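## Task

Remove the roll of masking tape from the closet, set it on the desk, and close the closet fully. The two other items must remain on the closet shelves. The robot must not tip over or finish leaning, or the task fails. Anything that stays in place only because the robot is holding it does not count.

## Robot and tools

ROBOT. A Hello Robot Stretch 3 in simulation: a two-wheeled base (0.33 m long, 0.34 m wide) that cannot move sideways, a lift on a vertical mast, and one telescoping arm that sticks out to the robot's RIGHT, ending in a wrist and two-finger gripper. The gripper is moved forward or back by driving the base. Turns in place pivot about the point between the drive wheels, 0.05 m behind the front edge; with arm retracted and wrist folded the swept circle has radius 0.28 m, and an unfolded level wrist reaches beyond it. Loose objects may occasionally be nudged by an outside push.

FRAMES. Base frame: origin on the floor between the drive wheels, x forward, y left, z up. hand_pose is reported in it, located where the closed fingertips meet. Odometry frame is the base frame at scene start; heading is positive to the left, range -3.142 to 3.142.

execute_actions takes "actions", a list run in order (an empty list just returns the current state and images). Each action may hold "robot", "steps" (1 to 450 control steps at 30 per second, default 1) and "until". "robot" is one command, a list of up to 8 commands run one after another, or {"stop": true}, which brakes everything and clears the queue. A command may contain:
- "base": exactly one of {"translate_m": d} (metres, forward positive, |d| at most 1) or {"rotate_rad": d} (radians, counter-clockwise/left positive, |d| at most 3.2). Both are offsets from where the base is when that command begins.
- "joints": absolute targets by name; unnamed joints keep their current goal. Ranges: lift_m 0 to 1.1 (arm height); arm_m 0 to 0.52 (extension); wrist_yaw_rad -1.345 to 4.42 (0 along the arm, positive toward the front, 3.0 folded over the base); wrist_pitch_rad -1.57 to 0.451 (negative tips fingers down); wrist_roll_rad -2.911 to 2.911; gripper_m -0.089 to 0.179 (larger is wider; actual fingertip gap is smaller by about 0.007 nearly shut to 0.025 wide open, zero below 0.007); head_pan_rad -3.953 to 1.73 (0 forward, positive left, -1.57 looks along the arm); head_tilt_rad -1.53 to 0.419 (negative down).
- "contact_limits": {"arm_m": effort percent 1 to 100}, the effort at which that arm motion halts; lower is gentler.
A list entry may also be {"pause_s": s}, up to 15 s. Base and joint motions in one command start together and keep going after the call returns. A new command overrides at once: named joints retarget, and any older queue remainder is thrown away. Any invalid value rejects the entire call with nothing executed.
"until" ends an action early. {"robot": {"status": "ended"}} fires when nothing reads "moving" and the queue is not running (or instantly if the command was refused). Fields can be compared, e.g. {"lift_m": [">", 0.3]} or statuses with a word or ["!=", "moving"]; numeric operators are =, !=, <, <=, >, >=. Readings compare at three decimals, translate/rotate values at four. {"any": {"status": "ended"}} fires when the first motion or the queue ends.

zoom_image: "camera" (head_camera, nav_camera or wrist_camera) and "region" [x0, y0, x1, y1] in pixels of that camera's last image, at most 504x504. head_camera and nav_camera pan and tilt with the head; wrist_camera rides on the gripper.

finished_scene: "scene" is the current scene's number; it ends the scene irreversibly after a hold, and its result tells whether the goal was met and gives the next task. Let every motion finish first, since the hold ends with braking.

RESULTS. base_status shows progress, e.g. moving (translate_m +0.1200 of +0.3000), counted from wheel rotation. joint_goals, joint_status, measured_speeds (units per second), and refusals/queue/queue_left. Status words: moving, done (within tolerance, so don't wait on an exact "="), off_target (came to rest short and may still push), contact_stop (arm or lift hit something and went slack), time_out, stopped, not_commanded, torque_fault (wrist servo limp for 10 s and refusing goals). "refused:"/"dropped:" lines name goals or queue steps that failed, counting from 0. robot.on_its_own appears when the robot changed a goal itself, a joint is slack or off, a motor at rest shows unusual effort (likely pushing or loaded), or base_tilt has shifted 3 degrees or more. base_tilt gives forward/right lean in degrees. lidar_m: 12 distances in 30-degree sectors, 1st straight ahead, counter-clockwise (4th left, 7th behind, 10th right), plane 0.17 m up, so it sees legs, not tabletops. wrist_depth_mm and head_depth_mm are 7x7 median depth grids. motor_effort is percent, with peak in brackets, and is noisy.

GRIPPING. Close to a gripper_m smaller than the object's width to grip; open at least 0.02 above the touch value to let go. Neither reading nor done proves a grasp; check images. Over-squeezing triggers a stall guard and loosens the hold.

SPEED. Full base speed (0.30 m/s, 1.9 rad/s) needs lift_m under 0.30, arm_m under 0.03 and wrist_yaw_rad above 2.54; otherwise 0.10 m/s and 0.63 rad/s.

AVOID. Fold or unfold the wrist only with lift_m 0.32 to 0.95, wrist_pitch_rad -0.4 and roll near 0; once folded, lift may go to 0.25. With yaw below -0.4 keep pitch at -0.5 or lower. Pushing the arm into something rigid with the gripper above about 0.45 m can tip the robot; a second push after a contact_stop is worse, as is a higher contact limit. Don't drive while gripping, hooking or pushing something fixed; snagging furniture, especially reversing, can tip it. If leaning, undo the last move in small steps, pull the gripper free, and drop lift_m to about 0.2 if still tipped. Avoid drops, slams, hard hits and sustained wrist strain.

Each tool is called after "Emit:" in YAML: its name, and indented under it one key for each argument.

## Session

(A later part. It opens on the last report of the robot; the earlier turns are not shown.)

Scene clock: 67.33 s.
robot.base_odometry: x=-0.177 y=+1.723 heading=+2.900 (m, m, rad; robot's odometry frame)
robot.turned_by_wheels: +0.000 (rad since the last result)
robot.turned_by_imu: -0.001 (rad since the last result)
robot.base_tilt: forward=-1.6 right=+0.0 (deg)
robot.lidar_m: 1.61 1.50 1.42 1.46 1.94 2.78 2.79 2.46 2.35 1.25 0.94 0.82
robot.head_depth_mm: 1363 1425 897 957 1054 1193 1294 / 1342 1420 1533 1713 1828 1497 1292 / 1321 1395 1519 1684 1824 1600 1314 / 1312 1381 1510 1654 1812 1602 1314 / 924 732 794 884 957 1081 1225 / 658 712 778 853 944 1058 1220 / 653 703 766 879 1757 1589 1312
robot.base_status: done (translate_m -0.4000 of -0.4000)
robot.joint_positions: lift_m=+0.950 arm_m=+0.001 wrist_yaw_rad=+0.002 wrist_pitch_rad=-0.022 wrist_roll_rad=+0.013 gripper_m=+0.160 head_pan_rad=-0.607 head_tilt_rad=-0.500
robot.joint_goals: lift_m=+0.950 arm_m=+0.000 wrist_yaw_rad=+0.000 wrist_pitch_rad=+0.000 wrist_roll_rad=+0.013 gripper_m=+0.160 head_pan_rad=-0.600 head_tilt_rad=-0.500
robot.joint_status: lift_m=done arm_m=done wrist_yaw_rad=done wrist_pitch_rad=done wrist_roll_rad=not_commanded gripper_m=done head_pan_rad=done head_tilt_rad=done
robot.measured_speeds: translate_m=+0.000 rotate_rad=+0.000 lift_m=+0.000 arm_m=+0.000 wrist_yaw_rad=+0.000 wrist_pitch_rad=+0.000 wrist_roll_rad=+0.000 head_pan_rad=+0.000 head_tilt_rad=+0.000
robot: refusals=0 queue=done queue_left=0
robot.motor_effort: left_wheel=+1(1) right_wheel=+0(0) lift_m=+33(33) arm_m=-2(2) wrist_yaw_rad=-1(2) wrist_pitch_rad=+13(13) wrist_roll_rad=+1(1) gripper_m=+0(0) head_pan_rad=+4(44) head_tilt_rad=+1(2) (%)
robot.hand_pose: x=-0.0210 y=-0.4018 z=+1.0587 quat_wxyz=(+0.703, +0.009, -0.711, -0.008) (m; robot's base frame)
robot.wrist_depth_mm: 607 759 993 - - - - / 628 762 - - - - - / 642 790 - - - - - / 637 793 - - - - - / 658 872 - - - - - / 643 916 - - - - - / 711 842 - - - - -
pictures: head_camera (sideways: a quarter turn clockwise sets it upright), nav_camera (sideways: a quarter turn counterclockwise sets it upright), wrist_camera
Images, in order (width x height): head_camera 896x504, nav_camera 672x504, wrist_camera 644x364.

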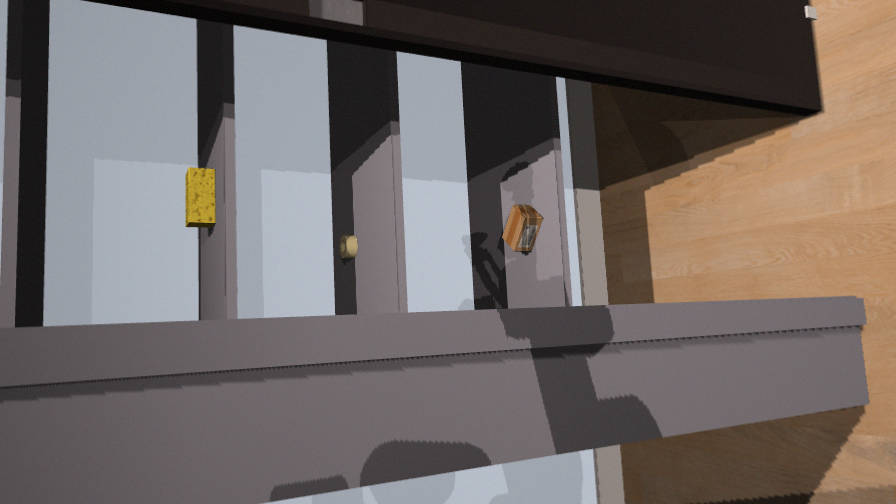

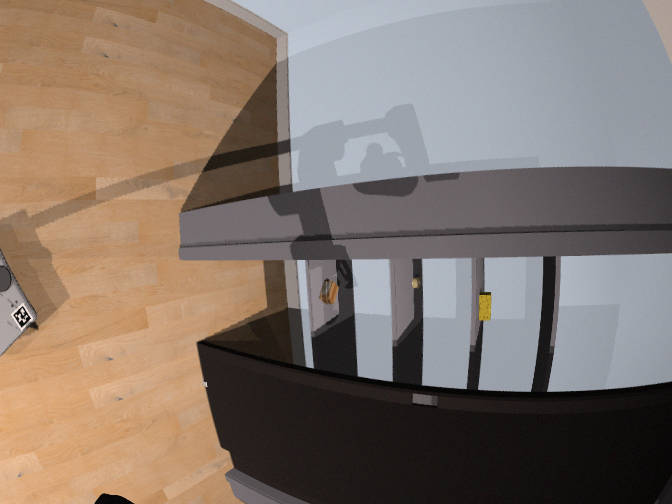

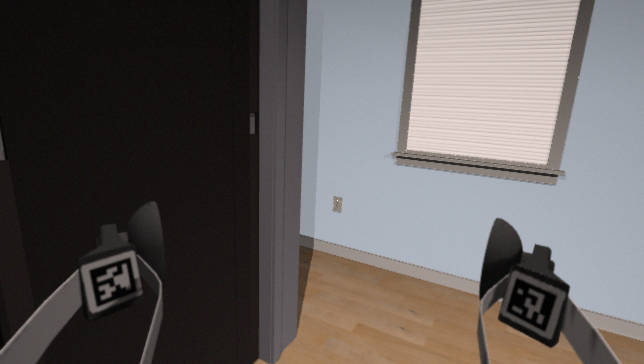

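Emit:
execute_actions:
  actions:
    - {"robot":[{"base":{"rotate_rad":-0.83},"joints":{"wrist_pitch_rad":-1.5,"gripper_m":0.1,"lift_m":0.75}},{"base":{"translate_m":0.52}},{"joints":{"head_pan_rad":-1.57,"head_tilt_rad":-0.5},"base":{"rotate_rad":1.96}}],"steps":450,"until":{"robot":{"status":"ended"}}}
    - {"steps":300,"until":{"robot":{"status":"ended"}}}

Scene clock: 82.63 s.
robot.base_odometry: x=-0.426 y=+2.180 heading=-2.253 (m, m, rad; robot's odometry frame)
robot.turned_by_wheels: +1.130 (rad since the last result)
robot.turned_by_imu: +1.124 (rad since the last result)
robot.base_tilt: forward=-1.7 right=-0.1 (deg)
robot.lidar_m: 1.60 1.68 2.36 3.25 2.94 2.22 1.14 0.49 0.43 0.82 0.36 1.60
robot.head_depth_mm: 880 940 781 1017 1193 1038 1291 / 881 934 713 1013 1192 1042 1286 / 890 940 1044 1015 1191 1013 1285 / 888 953 1052 1010 1186 1036 1288 / 892 955 1054 1008 1182 1037 1315 / 862 875 768 901 790 565 578 / 610 369 373 378 384 418 467
robot.base_status: done (rotate_rad +1.9599 of +1.9600)
robot.joint_positions: lift_m=+0.750 arm_m=+0.001 wrist_yaw_rad=+0.001 wrist_pitch_rad=-1.496 wrist_roll_rad=+0.013 gripper_m=+0.100 head_pan_rad=-1.563 head_tilt_rad=-0.500
robot.joint_goals: lift_m=+0.750 arm_m=+0.000 wrist_yaw_rad=+0.000 wrist_pitch_rad=-1.500 wrist_roll_rad=+0.013 gripper_m=+0.100 head_pan_rad=-1.570 head_tilt_rad=-0.500
robot.joint_status: lift_m=done arm_m=done wrist_yaw_rad=done wrist_pitch_rad=done wrist_roll_rad=not_commanded gripper_m=done head_pan_rad=done head_tilt_rad=done
robot.measured_speeds: translate_m=+0.000 rotate_rad=+0.000 lift_m=+0.000 arm_m=+0.000 wrist_yaw_rad=+0.000 wrist_pitch_rad=+0.000 wrist_roll_rad=+0.000 head_pan_rad=+0.000 head_tilt_rad=+0.000
robot: refusals=0 queue=done queue_left=0
robot.motor_effort: left_wheel=-3(10) right_wheel=+2(4) lift_m=+16(36) arm_m=-2(2) wrist_yaw_rad=-1(1) wrist_pitch_rad=-3(13) wrist_roll_rad=+1(1) gripper_m=+0(82) head_pan_rad=-4(43) head_tilt_rad=+0(2) (%)
robot.hand_pose: x=-0.0216 y=-0.1413 z=+0.6319 quat_wxyz=(+0.515, +0.478, -0.521, -0.484) (m; robot's base frame)
robot.wrist_depth_mm: 752 525 569 760 753 494 429 / 795 770 765 784 764 767 704 / 785 806 791 781 765 775 785 / 802 825 803 - 826 796 794 / 855 831 833 - - 817 806 / 855 844 832 - - 828 821 / 875 871 856 849 862 847 848
pictures: head_camera (sideways: a quarter turn clockwise sets it upright), nav_camera (sideways: a quarter turn counterclockwise sets it upright), wrist_camera
Images, in order (width x height): head_camera 896x504, nav_camera 672x504, wrist_camera 644x364.

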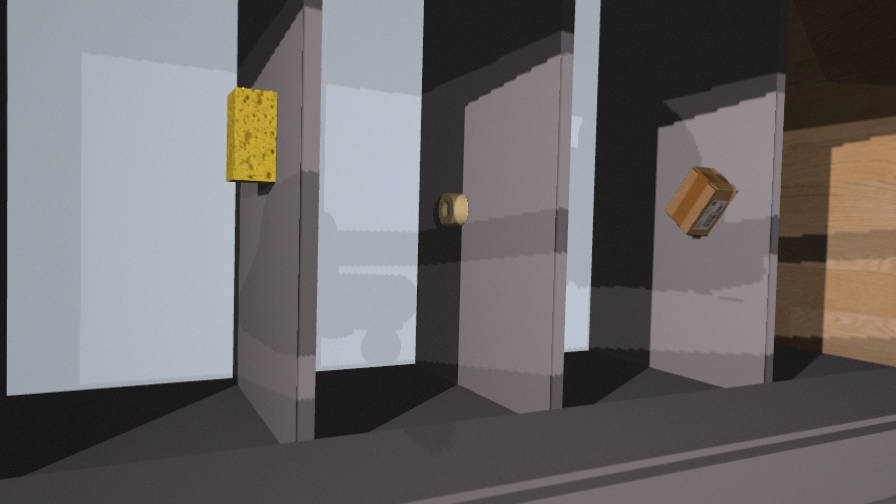

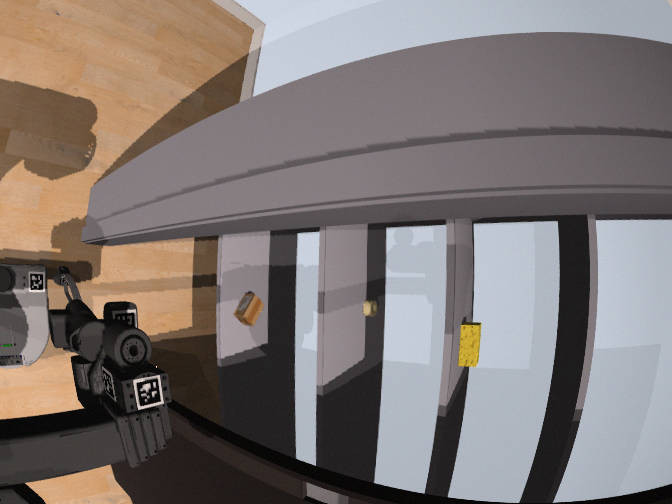

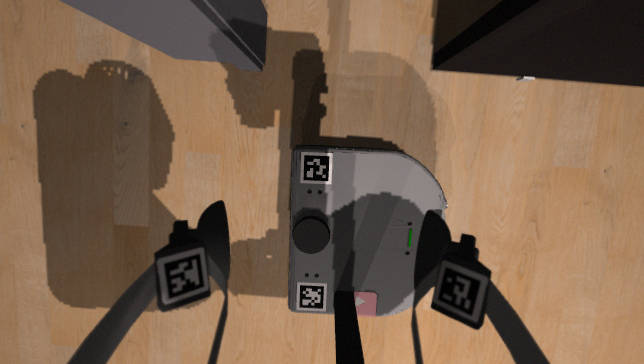

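Emit:
execute_actions:
  actions:
    - {"robot":[{"joints":{"wrist_pitch_rad":0,"lift_m":0.78}},{"joints":{"arm_m":0.3}}],"steps":450,"until":{"robot":{"status":"ended"}}}

Scene clock: 87.97 s.
robot.base_odometry: x=-0.426 y=+2.180 heading=-2.253 (m, m, rad; robot's odometry frame)
robot.turned_by_wheels: +0.000 (rad since the last result)
robot.turned_by_imu: -0.001 (rad since the last result)
robot.base_tilt: forward=-1.7 right=+0.0 (deg)
robot.lidar_m: 1.60 1.67 2.36 3.24 2.95 2.23 1.14 0.49 0.43 0.82 0.36 1.58
robot.head_depth_mm: 877 941 779 1015 1190 1076 - / 884 936 714 1014 830 986 1269 / 884 937 1046 1012 - 978 1285 / 891 952 1050 1013 1228 1008 1283 / 892 954 1054 1008 1186 1038 1314 / 861 874 766 902 791 566 578 / 612 369 373 378 384 417 465
robot.base_status: done (rotate_rad +1.9599 of +1.9600)
robot.joint_positions: lift_m=+0.780 arm_m=+0.300 wrist_yaw_rad=+0.000 wrist_pitch_rad=-0.023 wrist_roll_rad=+0.013 gripper_m=+0.100 head_pan_rad=-1.563 head_tilt_rad=-0.500
robot.joint_goals: lift_m=+0.780 arm_m=+0.300 wrist_yaw_rad=+0.000 wrist_pitch_rad=+0.000 wrist_roll_rad=+0.013 gripper_m=+0.100 head_pan_rad=-1.570 head_tilt_rad=-0.500
robot.joint_status: lift_m=done arm_m=done wrist_yaw_rad=done wrist_pitch_rad=done wrist_roll_rad=not_commanded gripper_m=done head_pan_rad=done head_tilt_rad=done
robot.measured_speeds: translate_m=+0.000 rotate_rad=+0.000 lift_m=+0.000 arm_m=+0.000 wrist_yaw_rad=+0.000 wrist_pitch_rad=+0.000 wrist_roll_rad=+0.000 head_pan_rad=+0.000 head_tilt_rad=+0.000
robot: refusals=0 queue=done queue_left=0
robot.motor_effort: left_wheel=-3(3) right_wheel=+2(2) lift_m=+39(39) arm_m=+3(2) wrist_yaw_rad=-1(1) wrist_pitch_rad=+14(15) wrist_roll_rad=+1(1) gripper_m=-1(0) head_pan_rad=-4(4) head_tilt_rad=+0(0) (%)
robot.hand_pose: x=-0.0213 y=-0.7002 z=+0.8882 quat_wxyz=(+0.703, +0.009, -0.711, -0.008) (m; robot's base frame)
robot.wrist_depth_mm: 277 385 501 499 497 481 478 / 281 393 525 510 500 497 497 / 288 394 543 535 522 514 501 / 291 377 457 473 513 528 514 / 261 273 282 289 301 313 325 / 195 204 203 207 213 220 224 / 160 158 160 162 165 166 170
pictures: head_camera (sideways: a quarter turn clockwise sets it upright), nav_camera (sideways: a quarter turn counterclockwise sets it upright), wrist_camera
Images, in order (width x height): head_camera 896x504, nav_camera 672x504, wrist_camera 644x364.

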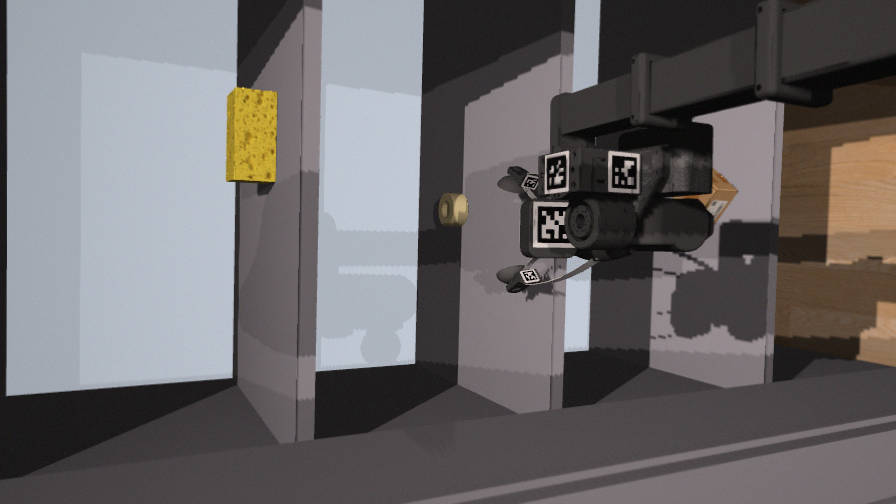

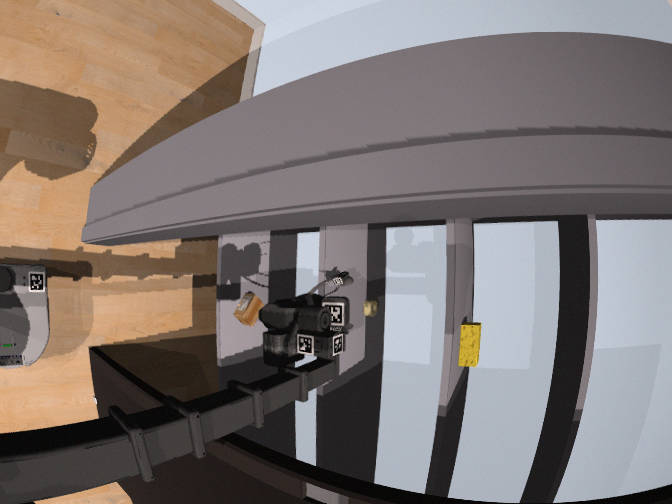

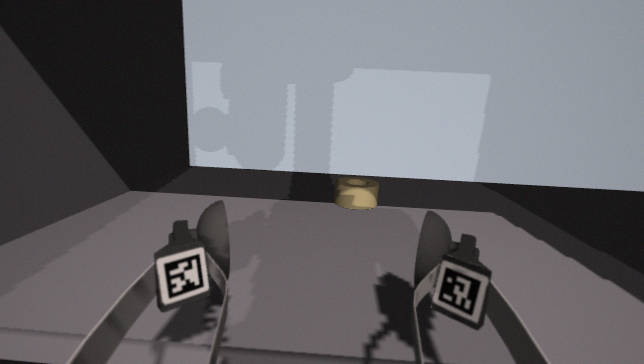

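Emit:
execute_actions:
  actions:
    - {"robot":[{"base":{"translate_m":-0.043},"joints":{"lift_m":0.768}},{"joints":{"arm_m":0.5}}],"steps":450,"until":{"robot":{"status":"ended"}}}

Scene clock: 93.57 s.
robot.base_odometry: x=-0.399 y=+2.213 heading=-2.253 (m, m, rad; robot's odometry frame)
robot.turned_by_wheels: +0.000 (rad since the last result)
robot.turned_by_imu: -0.025 (rad since the last result)
robot.base_tilt: forward=-1.7 right=-0.2 (deg)
robot.lidar_m: 1.64 1.71 2.37 3.22 2.95 2.19 2.12 0.50 0.41 1.05 0.38 0.49
robot.head_depth_mm: 882 945 797 1024 1193 1083 - / 887 947 794 1023 837 - 1290 / 887 937 717 1104 1256 1043 1289 / 890 951 786 1105 1233 1011 1291 / 890 950 1048 1018 1194 1044 1284 / 893 956 1000 1000 1018 1026 1223 / 795 802 759 811 792 549 554
robot.base_status: done (translate_m -0.0430 of -0.0430)
robot.joint_positions: lift_m=+0.769 arm_m=+0.499 wrist_yaw_rad=+0.001 wrist_pitch_rad=+0.021 wrist_roll_rad=+0.015 gripper_m=+0.100 head_pan_rad=-1.565 head_tilt_rad=-0.498
robot.joint_goals: lift_m=+0.768 arm_m=+0.500 wrist_yaw_rad=+0.000 wrist_pitch_rad=+0.000 wrist_roll_rad=+0.015 gripper_m=+0.100 head_pan_rad=-1.570 head_tilt_rad=-0.500
robot.joint_status: lift_m=done arm_m=done wrist_yaw_rad=done wrist_pitch_rad=done wrist_roll_rad=not_commanded gripper_m=done head_pan_rad=done head_tilt_rad=done
robot.measured_speeds: translate_m=+0.000 rotate_rad=+0.000 lift_m=+0.000 arm_m=+0.000 wrist_yaw_rad=+0.000 wrist_pitch_rad=+0.000 wrist_roll_rad=+0.000 head_pan_rad=+0.000 head_tilt_rad=+0.000
robot: refusals=0 queue=done queue_left=0
robot.motor_effort: left_wheel=+0(24) right_wheel=+1(21) lift_m=+8(38) arm_m=+6(19) wrist_yaw_rad=-2(8) wrist_pitch_rad=-12(80) wrist_roll_rad=+0(1) gripper_m=+0(1) head_pan_rad=-3(4) head_tilt_rad=-1(1) (%)
robot.hand_pose: x=-0.0212 y=-0.9011 z=+0.8887 quat_wxyz=(+0.702, -0.007, -0.712, +0.007) (m; robot's base frame)
robot.wrist_depth_mm: 327 320 317 321 314 309 308 / 331 331 327 328 324 324 319 / 338 336 336 331 328 332 327 / 354 351 347 345 343 337 335 / 298 305 322 325 342 343 342 / 210 218 180 201 228 238 238 / 162 164 163 170 172 173 178
pictures: head_camera (sideways: a quarter turn clockwise sets it upright), nav_camera (sideways: a quarter turn counterclockwise sets it upright), wrist_camera
Images, in order (width x height): head_camera 896x504, nav_camera 672x504, wrist_camera 644x364.

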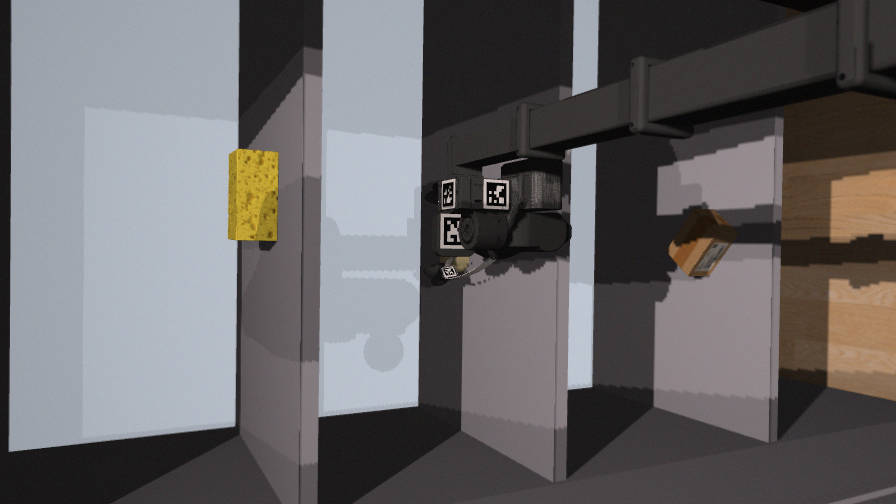

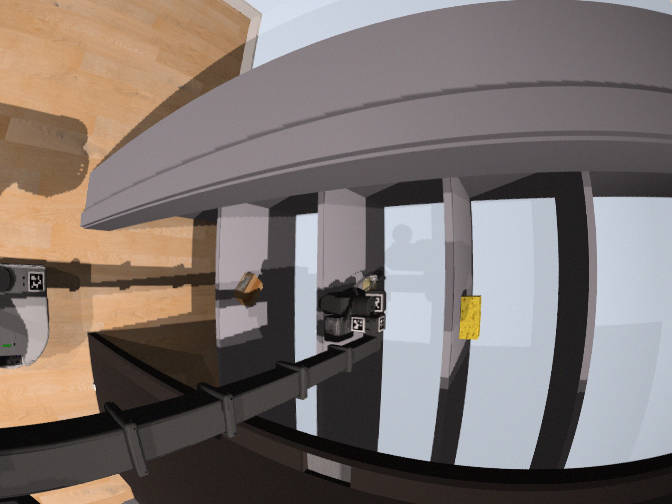

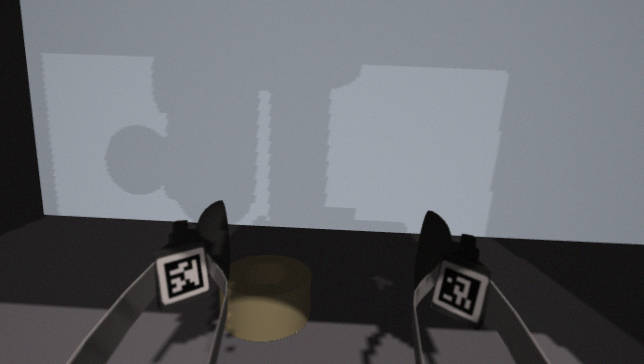

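Emit:
execute_actions:
  actions:
    - {"robot":[{"joints":{"lift_m":0.83}},{"base":{"translate_m":0.03},"joints":{"wrist_pitch_rad":-0.22,"arm_m":0.5}},{"joints":{"lift_m":0.81}}],"steps":450,"until":{"robot":{"status":"ended"}}}

Scene clock: 97.40 s.
robot.base_odometry: x=-0.417 y=+2.190 heading=-2.253 (m, m, rad; robot's odometry frame)
robot.turned_by_wheels: +0.000 (rad since the last result)
robot.turned_by_imu: -0.001 (rad since the last result)
robot.base_tilt: forward=-1.6 right=-0.1 (deg)
robot.lidar_m: 1.61 1.68 2.32 3.23 3.00 2.23 1.27 0.50 0.42 0.94 0.37 0.49
robot.head_depth_mm: 882 945 787 1025 836 1117 - / 887 944 782 1082 - 1012 1289 / 885 934 715 - 1212 1009 1284 / 890 950 1048 1101 1191 1011 1283 / 887 952 1051 1015 1182 1040 1281 / 882 943 889 957 910 996 944 / 711 713 682 453 455 460 480
robot.base_status: done (translate_m +0.0300 of +0.0300)
robot.joint_positions: lift_m=+0.810 arm_m=+0.500 wrist_yaw_rad=+0.001 wrist_pitch_rad=-0.237 wrist_roll_rad=+0.017 gripper_m=+0.100 head_pan_rad=-1.565 head_tilt_rad=-0.498
robot.joint_goals: lift_m=+0.810 arm_m=+0.500 wrist_yaw_rad=+0.000 wrist_pitch_rad=-0.220 wrist_roll_rad=+0.017 gripper_m=+0.100 head_pan_rad=-1.570 head_tilt_rad=-0.500
robot.joint_status: lift_m=done arm_m=done wrist_yaw_rad=done wrist_pitch_rad=done wrist_roll_rad=not_commanded gripper_m=done head_pan_rad=done head_tilt_rad=done
robot.measured_speeds: translate_m=+0.000 rotate_rad=+0.000 lift_m=+0.000 arm_m=+0.000 wrist_yaw_rad=+0.000 wrist_pitch_rad=+0.000 wrist_roll_rad=+0.000 head_pan_rad=+0.000 head_tilt_rad=+0.000
robot: refusals=0 queue=done queue_left=0
robot.motor_effort: left_wheel=+0(6) right_wheel=+0(3) lift_m=+15(44) arm_m=+3(6) wrist_yaw_rad=-1(1) wrist_pitch_rad=+10(12) wrist_roll_rad=+0(1) gripper_m=-1(0) head_pan_rad=-3(4) head_tilt_rad=-1(1) (%)
robot.hand_pose: x=-0.0213 y=-0.8880 z=+0.8655 quat_wxyz=(+0.696, +0.084, -0.708, -0.084) (m; robot's base frame)
robot.wrist_depth_mm: 302 304 299 296 299 292 287 / 321 327 322 320 312 311 309 / 320 342 341 340 336 332 333 / 262 264 271 277 283 290 299 / 200 203 207 175 213 217 221 / 161 168 166 168 170 174 175 / 140 137 139 140 141 142 145
pictures: head_camera (sideways: a quarter turn clockwise sets it upright), nav_camera (sideways: a quarter turn counterclockwise sets it upright), wrist_camera
Images, in order (width x height): head_camera 896x504, nav_camera 672x504, wrist_camera 644x364.

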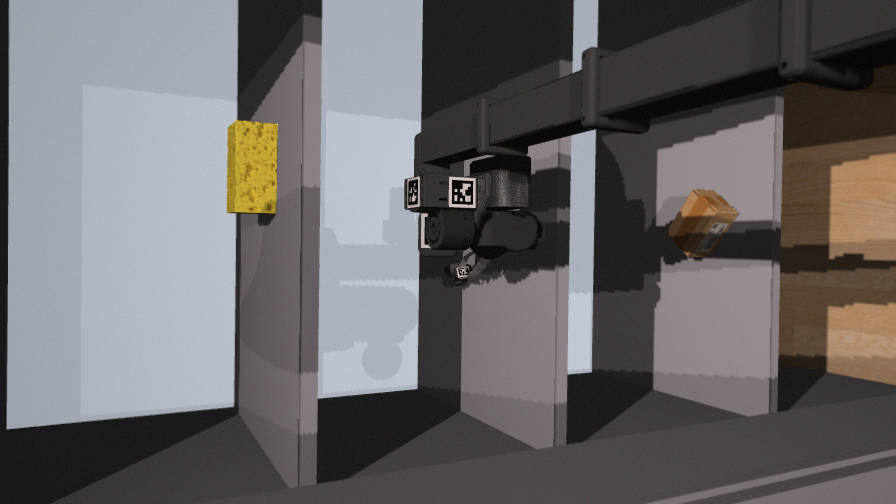

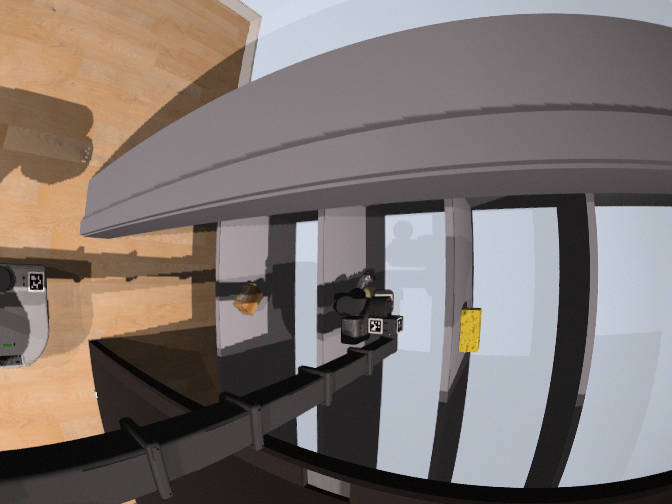

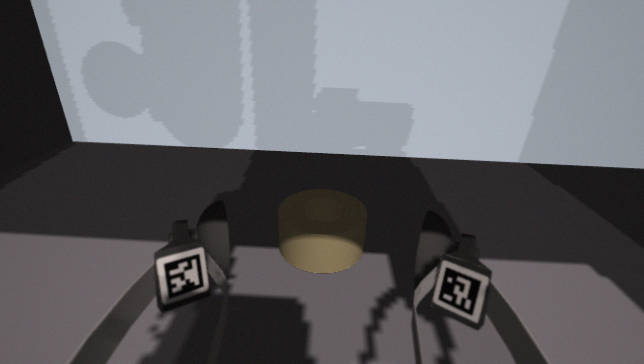

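Emit:
execute_actions:
  actions:
    - {"robot":[{"joints":{"arm_m":0.51}},{"joints":{"gripper_m":0.02}},{"joints":{"lift_m":0.84}},{"joints":{"arm_m":0.0}}],"steps":450,"until":{"robot":{"status":"ended"}}}

Scene clock: 105.60 s.
robot.base_odometry: x=-0.417 y=+2.190 heading=-2.253 (m, m, rad; robot's odometry frame)
robot.turned_by_wheels: +0.000 (rad since the last result)
robot.turned_by_imu: -0.002 (rad since the last result)
robot.base_tilt: forward=-1.6 right=+0.0 (deg)
robot.lidar_m: 1.61 1.68 2.32 3.25 2.98 2.22 1.27 0.50 0.42 0.94 0.37 0.49
robot.head_depth_mm: 880 946 789 1020 1193 1045 1294 / 883 946 785 1018 1193 1046 1289 / 887 936 716 1015 1188 1076 - / 886 949 1049 1017 1183 1026 - / 888 949 1051 1013 1183 1038 1282 / 883 940 890 955 908 996 944 / 710 715 685 452 455 459 480
robot.base_status: done (translate_m +0.0300 of +0.0300)
robot.joint_positions: lift_m=+0.840 arm_m=+0.001 wrist_yaw_rad=+0.000 wrist_pitch_rad=-0.242 wrist_roll_rad=+0.017 gripper_m=+0.020 head_pan_rad=-1.565 head_tilt_rad=-0.498
robot.joint_goals: lift_m=+0.840 arm_m=+0.000 wrist_yaw_rad=+0.000 wrist_pitch_rad=-0.220 wrist_roll_rad=+0.017 gripper_m=+0.020 head_pan_rad=-1.570 head_tilt_rad=-0.500
robot.joint_status: lift_m=done arm_m=done wrist_yaw_rad=done wrist_pitch_rad=done wrist_roll_rad=not_commanded gripper_m=done head_pan_rad=done head_tilt_rad=done
robot.measured_speeds: translate_m=+0.000 rotate_rad=+0.000 lift_m=+0.000 arm_m=+0.000 wrist_yaw_rad=+0.000 wrist_pitch_rad=+0.000 wrist_roll_rad=+0.000 head_pan_rad=+0.000 head_tilt_rad=+0.000
robot: refusals=0 queue=done queue_left=0
robot.motor_effort: left_wheel=+0(1) right_wheel=+0(1) lift_m=+39(43) arm_m=-2(5) wrist_yaw_rad=+1(4) wrist_pitch_rad=+13(13) wrist_roll_rad=+0(0) gripper_m=-9(81) head_pan_rad=-2(3) head_tilt_rad=-1(1) (%)
robot.hand_pose: x=-0.0216 y=-0.3892 z=+0.8934 quat_wxyz=(+0.696, +0.085, -0.708, -0.086) (m; robot's base frame)
robot.wrist_depth_mm: 326 456 741 769 752 739 709 / 329 472 801 788 793 773 761 / 219 455 486 503 534 543 561 / 219 479 880 902 916 918 916 / 222 489 777 167 957 955 948 / 225 488 688 654 770 753 778 / 224 307 653 668 653 648 651
pictures: head_camera (sideways: a quarter turn clockwise sets it upright), nav_camera (sideways: a quarter turn counterclockwise sets it upright), wrist_camera
Images, in order (width x height): head_camera 896x504, nav_camera 672x504, wrist_camera 644x364.

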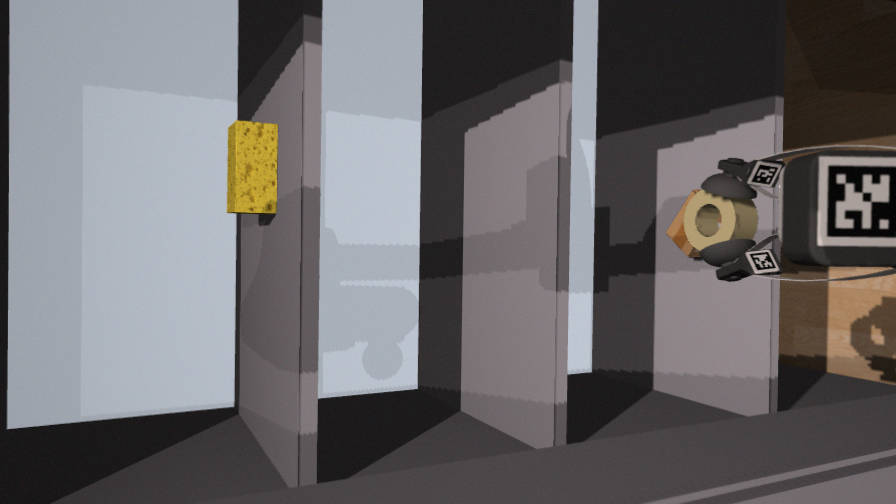

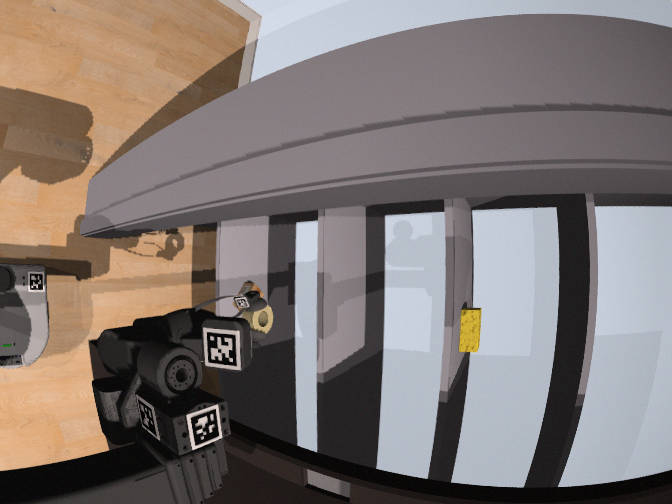

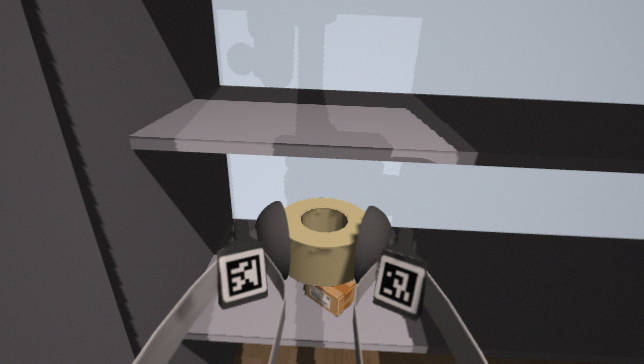

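Emit:
execute_actions:
  actions:
    - {"robot":[{"joints":{"wrist_pitch_rad":-1.3}},{"base":{"rotate_rad":1.57},"joints":{"head_pan_rad":0,"head_tilt_rad":-0.4}},{"joints":{"wrist_pitch_rad":-0.4,"wrist_yaw_rad":3.0}},{"joints":{"lift_m":0.28}},{"base":{"translate_m":1.0}},{"base":{"translate_m":0.7}}],"steps":450,"until":{"robot":{"status":"ended"}}}
    - {"steps":400,"until":{"robot":{"status":"ended"}}}

Scene clock: 128.80 s.
robot.base_odometry: x=+0.901 y=+1.116 heading=-0.683 (m, m, rad; robot's odometry frame)
robot.turned_by_wheels: +1.570 (rad since the last result)
robot.turned_by_imu: +1.568 (rad since the last result)
robot.base_tilt: forward=-1.7 right=-0.1 (deg)
robot.lidar_m: 1.56 2.08 2.19 2.11 2.23 2.12 2.02 2.27 1.68 1.63 1.69 2.07
robot.head_depth_mm: 1681 1793 1915 2063 2197 1753 1407 / 1679 1781 1920 2063 2199 1758 1411 / 1682 1794 1915 2059 2185 1756 1407 / 1680 1790 1915 2074 2186 1751 1401 / 1683 1788 1919 2081 2186 1748 1401 / 1684 1794 1929 1557 2065 1747 1402 / 1688 1787 1930 1555 2191 1744 1397
robot.base_status: done (translate_m +0.7000 of +0.7000)
robot.joint_positions: lift_m=+0.280 arm_m=+0.001 wrist_yaw_rad=+2.999 wrist_pitch_rad=-0.423 wrist_roll_rad=+0.017 gripper_m=+0.020 head_pan_rad=-0.007 head_tilt_rad=-0.407
robot.joint_goals: lift_m=+0.280 arm_m=+0.000 wrist_yaw_rad=+3.000 wrist_pitch_rad=-0.400 wrist_roll_rad=+0.017 gripper_m=+0.020 head_pan_rad=+0.000 head_tilt_rad=-0.400
robot.joint_status: lift_m=done arm_m=done wrist_yaw_rad=done wrist_pitch_rad=done wrist_roll_rad=not_commanded gripper_m=done head_pan_rad=done head_tilt_rad=done
robot.measured_speeds: translate_m=+0.000 rotate_rad=+0.000 lift_m=+0.000 arm_m=+0.000 wrist_yaw_rad=+0.000 wrist_pitch_rad=+0.000 wrist_roll_rad=+0.000 head_pan_rad=+0.000 head_tilt_rad=+0.000
robot: refusals=0 queue=done queue_left=0
robot.motor_effort: left_wheel=-4(10) right_wheel=+2(6) lift_m=+16(41) arm_m=-2(2) wrist_yaw_rad=+2(4) wrist_pitch_rad=+13(14) wrist_roll_rad=-1(0) gripper_m=-9(9) head_pan_rad=+4(46) head_tilt_rad=+4(21) (%)
robot.hand_pose: x=+0.0106 y=+0.0754 z=+0.2921 quat_wxyz=(+0.198, +0.706, +0.097, +0.673) (m; robot's base frame)
robot.wrist_depth_mm: - - - - - - - / - - - - - - - / 830 842 881 890 882 894 935 / 657 676 685 681 702 728 720 / 545 556 - 167 621 590 588 / 469 513 - 166 494 493 489 / - - - - 424 427 433
pictures: head_camera (sideways: a quarter turn clockwise sets it upright), nav_camera (sideways: a quarter turn counterclockwise sets it upright), wrist_camera
Images, in order (width x height): head_camera 896x504, nav_camera 672x504, wrist_camera 644x364.

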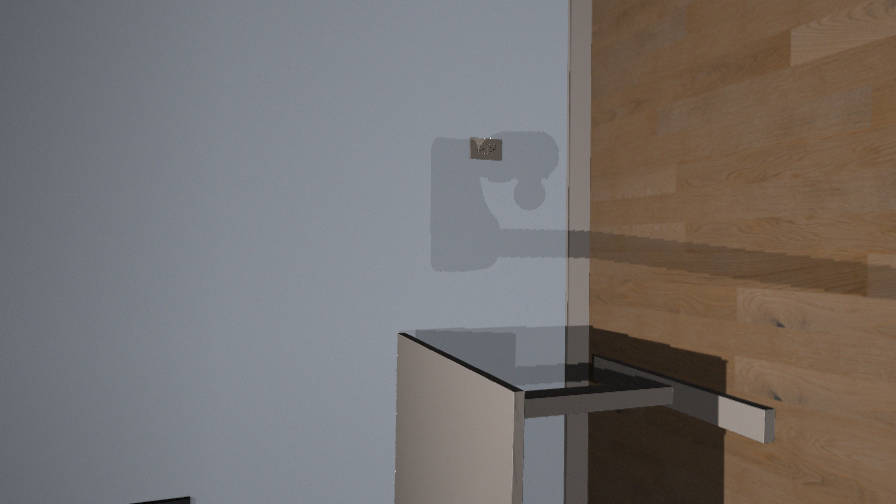

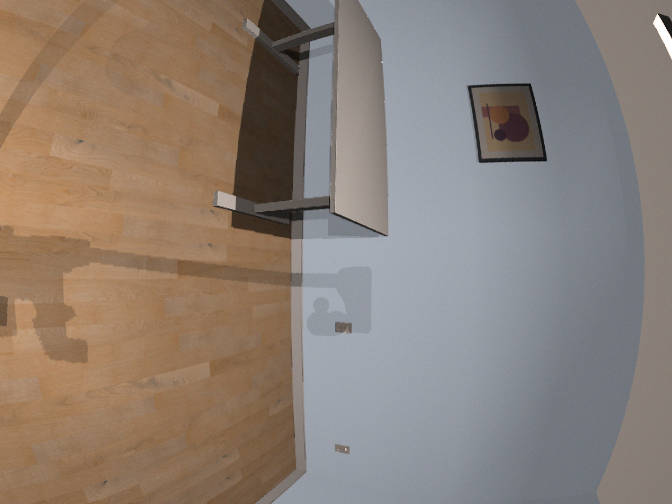

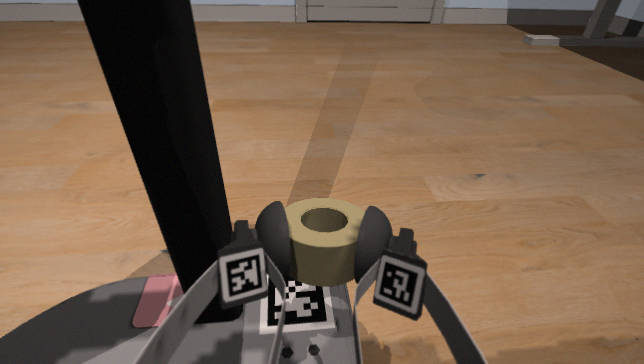

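Emit:
execute_actions:
  actions:
    - {"robot":[{"base":{"translate_m":0.55}},{"base":{"rotate_rad":1.57},"joints":{"head_pan_rad":-1.57,"head_tilt_rad":-0.6}},{"base":{"translate_m":0.65}},{"joints":{"lift_m":0.85}},{"joints":{"wrist_pitch_rad":-0.22,"wrist_yaw_rad":0,"arm_m":0.35}}],"steps":450,"until":{"robot":{"status":"ended"}}}
    - {"steps":400,"until":{"robot":{"status":"ended"}}}

Scene clock: 148.43 s.
robot.base_odometry: x=+1.738 y=+1.273 heading=+0.887 (m, m, rad; robot's odometry frame)
robot.turned_by_wheels: +1.570 (rad since the last result)
robot.turned_by_imu: +1.561 (rad since the last result)
robot.base_tilt: forward=-1.6 right=-0.1 (deg)
robot.lidar_m: 1.46 1.51 2.12 2.59 2.70 2.36 2.28 2.04 1.00 1.00 1.39 1.50
robot.head_depth_mm: 1196 1315 1440 1119 - - 1221 / 1201 1321 1415 - 876 1409 1216 / 1203 1316 1418 - 864 1487 1240 / 1206 1322 1426 1074 875 1478 1244 / 1202 1322 1423 1066 877 1476 1247 / 1204 1324 1423 1070 873 1482 1243 / 1206 1317 1430 1067 905 1482 1243
robot.base_status: done (translate_m +0.6500 of +0.6500)
robot.joint_positions: lift_m=+0.850 arm_m=+0.350 wrist_yaw_rad=+0.001 wrist_pitch_rad=-0.245 wrist_roll_rad=+0.017 gripper_m=+0.020 head_pan_rad=-1.563 head_tilt_rad=-0.593
robot.joint_goals: lift_m=+0.850 arm_m=+0.350 wrist_yaw_rad=+0.000 wrist_pitch_rad=-0.220 wrist_roll_rad=+0.017 gripper_m=+0.020 head_pan_rad=-1.570 head_tilt_rad=-0.600
robot.joint_status: lift_m=done arm_m=done wrist_yaw_rad=done wrist_pitch_rad=done wrist_roll_rad=not_commanded gripper_m=done head_pan_rad=done head_tilt_rad=done
robot.measured_speeds: translate_m=+0.000 rotate_rad=+0.000 lift_m=+0.000 arm_m=+0.000 wrist_yaw_rad=+0.000 wrist_pitch_rad=+0.000 wrist_roll_rad=+0.000 head_pan_rad=+0.000 head_tilt_rad=+0.000
robot: refusals=0 queue=done queue_left=0
robot.motor_effort: left_wheel=-4(13) right_wheel=+2(7) lift_m=+38(39) arm_m=+3(6) wrist_yaw_rad=-1(3) wrist_pitch_rad=+15(16) wrist_roll_rad=+0(0) gripper_m=-9(9) head_pan_rad=-4(45) head_tilt_rad=-3(24) (%)
robot.hand_pose: x=-0.0213 y=-0.7374 z=+0.9027 quat_wxyz=(+0.696, +0.086, -0.707, -0.087) (m; robot's base frame)
robot.wrist_depth_mm: 797 764 778 778 783 747 759 / 840 834 837 828 825 801 798 / 864 888 867 900 838 864 865 / 594 609 617 609 638 700 923 / 454 459 480 168 507 492 963 / 369 374 366 354 393 394 396 / 311 313 315 323 323 329 333
pictures: head_camera (sideways: a quarter turn clockwise sets it upright), nav_camera (sideways: a quarter turn counterclockwise sets it upright), wrist_camera
Images, in order (width x height): head_camera 896x504, nav_camera 672x504, wrist_camera 644x364.

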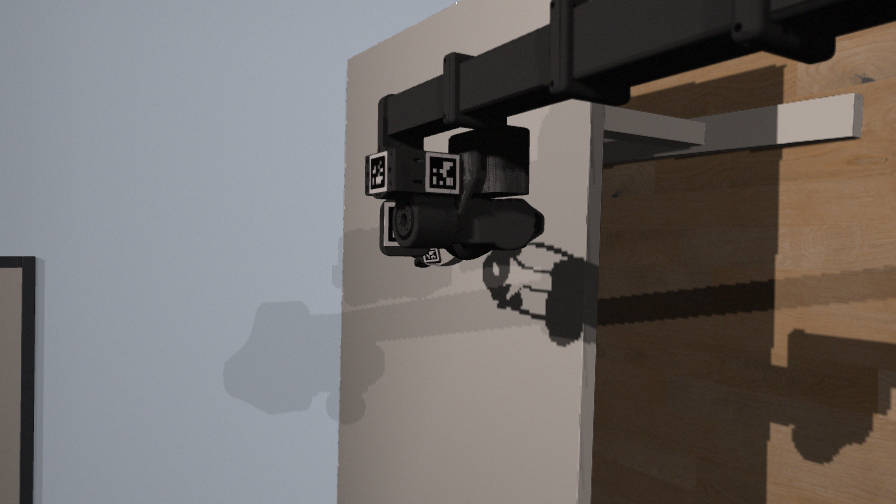

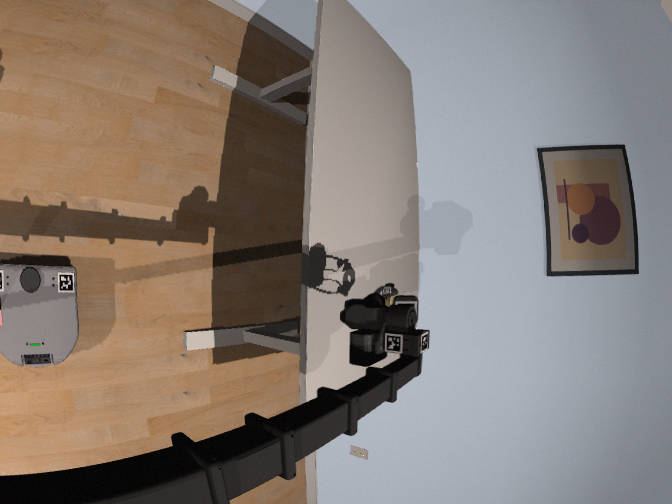

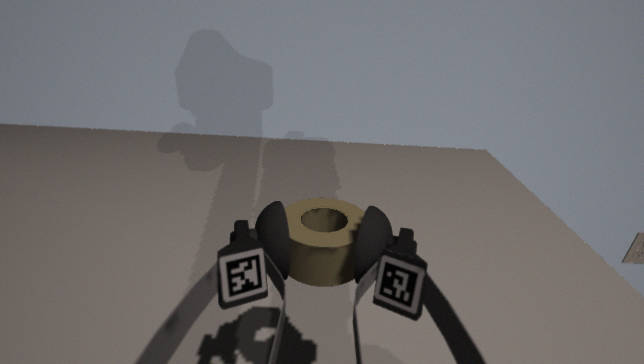

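Emit:
execute_actions:
  actions:
    - {"robot":[{"joints":{"arm_m":0.45,"lift_m":0.73}},{"joints":{"lift_m":0.695}}],"steps":450,"until":{"robot":{"status":"ended"}}}

Scene clock: 151.83 s.
robot.base_odometry: x=+1.738 y=+1.273 heading=+0.887 (m, m, rad; robot's odometry frame)
robot.turned_by_wheels: +0.000 (rad since the last result)
robot.turned_by_imu: -0.001 (rad since the last result)
robot.base_tilt: forward=-1.6 right=+0.0 (deg)
robot.lidar_m: 1.46 1.52 2.12 2.60 2.70 2.36 2.28 2.05 1.00 1.00 1.39 1.51
robot.head_depth_mm: 1197 1321 1432 1072 877 1486 1275 / 1199 1314 1421 1075 878 - 1191 / 1205 1319 1416 1126 1673 1474 1245 / 1203 1320 1421 1120 874 1472 1244 / 1206 1327 1426 1070 873 1479 1243 / 1205 1325 1424 1065 875 1476 1238 / 1204 1327 1420 1064 901 1472 1241
robot.base_status: done (translate_m +0.6500 of +0.6500)
robot.joint_positions: lift_m=+0.695 arm_m=+0.450 wrist_yaw_rad=+0.001 wrist_pitch_rad=-0.245 wrist_roll_rad=+0.017 gripper_m=+0.020 head_pan_rad=-1.563 head_tilt_rad=-0.593
robot.joint_goals: lift_m=+0.695 arm_m=+0.450 wrist_yaw_rad=+0.000 wrist_pitch_rad=-0.220 wrist_roll_rad=+0.017 gripper_m=+0.020 head_pan_rad=-1.570 head_tilt_rad=-0.600
robot.joint_status: lift_m=done arm_m=done wrist_yaw_rad=done wrist_pitch_rad=done wrist_roll_rad=not_commanded gripper_m=done head_pan_rad=done head_tilt_rad=done
robot.measured_speeds: translate_m=+0.000 rotate_rad=+0.000 lift_m=+0.000 arm_m=+0.000 wrist_yaw_rad=+0.000 wrist_pitch_rad=+0.000 wrist_roll_rad=+0.000 head_pan_rad=+0.000 head_tilt_rad=+0.000
robot: refusals=0 queue=done queue_left=0
robot.motor_effort: left_wheel=-4(4) right_wheel=+2(2) lift_m=+16(37) arm_m=+3(1) wrist_yaw_rad=-1(2) wrist_pitch_rad=+14(15) wrist_roll_rad=+0(0) gripper_m=-9(9) head_pan_rad=-4(4) head_tilt_rad=-3(4) (%)
robot.hand_pose: x=-0.0213 y=-0.8374 z=+0.7487 quat_wxyz=(+0.696, +0.086, -0.707, -0.087) (m; robot's base frame)
robot.wrist_depth_mm: 711 694 709 677 679 679 653 / 669 679 708 718 730 702 688 / 374 382 396 405 426 433 503 / 261 265 271 280 285 291 294 / 201 204 212 167 223 219 221 / 164 166 162 164 172 174 177 / 138 138 140 142 144 145 146
pictures: head_camera (sideways: a quarter turn clockwise sets it upright), nav_camera (sideways: a quarter turn counterclockwise sets it upright), wrist_camera
Images, in order (width x height): head_camera 896x504, nav_camera 672x504, wrist_camera 644x364.

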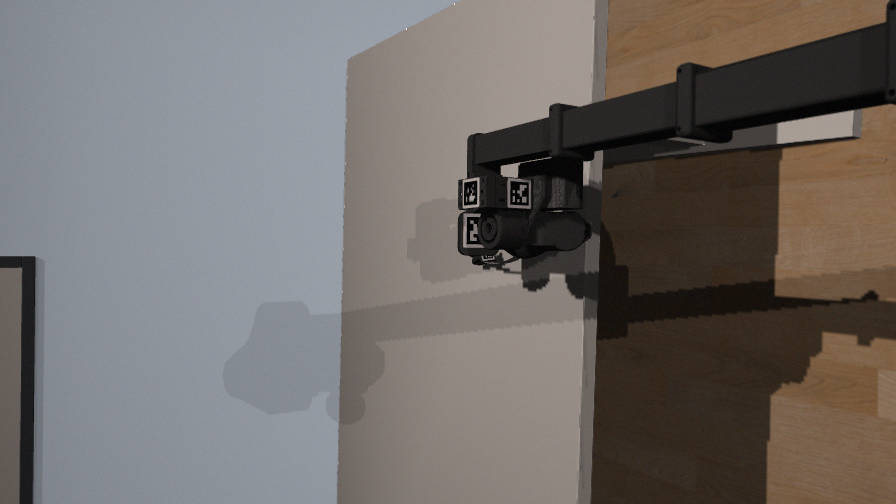

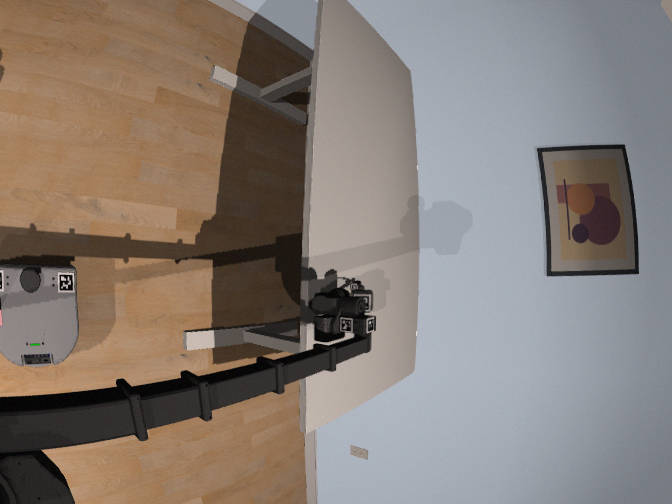

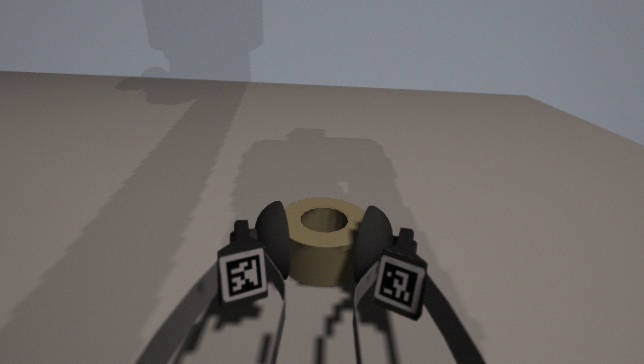

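Emit:
execute_actions:
  actions:
    - {"robot":[{"joints":{"gripper_m":0.12}},{"joints":{"lift_m":0.8,"arm_m":0.0}},{"joints":{"wrist_pitch_rad":-0.4,"wrist_yaw_rad":3.0,"gripper_m":0.03}},{"joints":{"lift_m":0.28,"head_pan_rad":-0.6,"head_tilt_rad":-0.3},"base":{"rotate_rad":2.05}},{"base":{"translate_m":1.0}},{"base":{"translate_m":1.0}},{"base":{"translate_m":0.26}},{"base":{"rotate_rad":-0.483},"joints":{"lift_m":0.94}}],"steps":450,"until":{"robot":{"status":"ended"}}}
    - {"steps":450,"until":{"robot":{"status":"ended"}}}
    - {"robot":{"joints":{"lift_m":0.95,"wrist_yaw_rad":1.8,"wrist_pitch_rad":0,"gripper_m":0.16,"arm_m":0.45}},"steps":450,"until":{"robot":{"status":"ended"}}}

Scene clock: 187.17 s.
robot.base_odometry: x=-0.474 y=+1.733 heading=+2.454 (m, m, rad; robot's odometry frame)
robot.turned_by_wheels: +1.567 (rad since the last result)
robot.turned_by_imu: +1.566 (rad since the last result)
robot.base_tilt: forward=-1.7 right=+0.0 (deg)
robot.lidar_m: 0.58 1.37 1.29 1.24 1.29 1.78 3.07 3.59 2.62 2.52 0.84 0.59
robot.head_depth_mm: 751 801 858 922 998 1086 1190 / 708 740 784 841 895 966 1050 / 1466 1536 1606 1539 1624 1398 1449 / 1361 1414 1461 1536 1627 1404 1531 / 1281 1325 1385 1455 1540 1289 1540 / 1207 1239 1273 1372 1134 1173 1399 / 473 493 512 538 568 599 633
robot.base_status: done (rotate_rad -0.4829 of -0.4830)
robot.joint_positions: lift_m=+0.950 arm_m=+0.450 wrist_yaw_rad=+1.800 wrist_pitch_rad=-0.024 wrist_roll_rad=+0.017 gripper_m=+0.160 head_pan_rad=-0.607 head_tilt_rad=-0.309
robot.joint_goals: lift_m=+0.950 arm_m=+0.450 wrist_yaw_rad=+1.800 wrist_pitch_rad=+0.000 wrist_roll_rad=+0.017 gripper_m=+0.160 head_pan_rad=-0.600 head_tilt_rad=-0.300
robot.joint_status: lift_m=done arm_m=done wrist_yaw_rad=done wrist_pitch_rad=done wrist_roll_rad=not_commanded gripper_m=done head_pan_rad=done head_tilt_rad=done
robot.measured_speeds: translate_m=+0.000 rotate_rad=+0.000 lift_m=+0.000 arm_m=+0.000 wrist_yaw_rad=+0.000 wrist_pitch_rad=+0.000 wrist_roll_rad=+0.000 head_pan_rad=+0.000 head_tilt_rad=+0.000
robot: refusals=0 queue=done queue_left=0
robot.motor_effort: left_wheel=+4(14) right_wheel=-2(6) lift_m=+38(39) arm_m=+4(6) wrist_yaw_rad=+1(1) wrist_pitch_rad=+14(15) wrist_roll_rad=+0(0) gripper_m=+0(85) head_pan_rad=+4(46) head_tilt_rad=+5(30) (%)
robot.hand_pose: x=+0.2276 y=-0.5366 z=+1.0581 quat_wxyz=(+0.443, +0.564, -0.436, +0.544) (m; robot's base frame)
robot.wrist_depth_mm: - 550 835 - - 433 415 / - 570 856 - 908 451 424 / - 612 895 - - 466 436 / - 636 893 - 993 480 448 / - 640 919 - 537 496 467 / - 659 785 - 555 528 479 / - 738 781 - 568 532 490
pictures: head_camera (sideways: a quarter turn clockwise sets it upright), nav_camera (sideways: a quarter turn counterclockwise sets it upright), wrist_camera
Images, in order (width x height): head_camera 896x504, nav_camera 672x504, wrist_camera 644x364.

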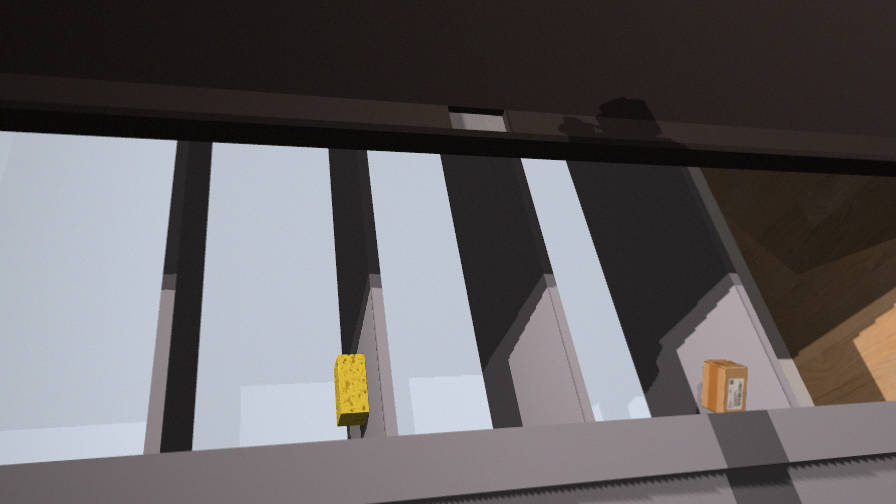

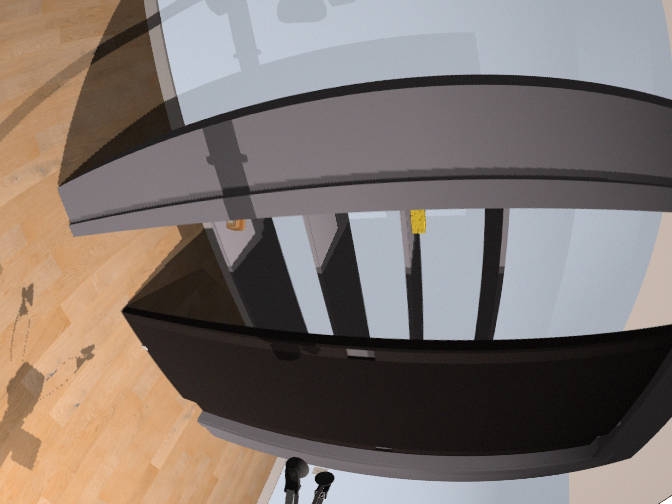

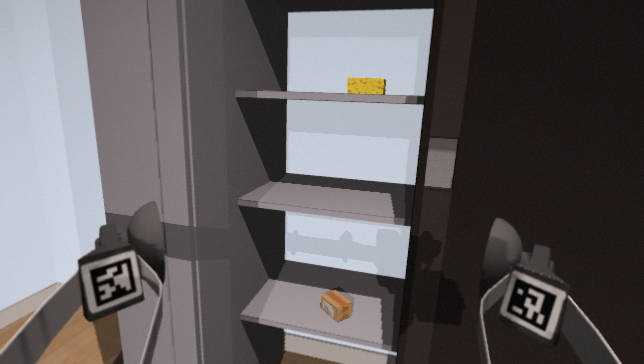

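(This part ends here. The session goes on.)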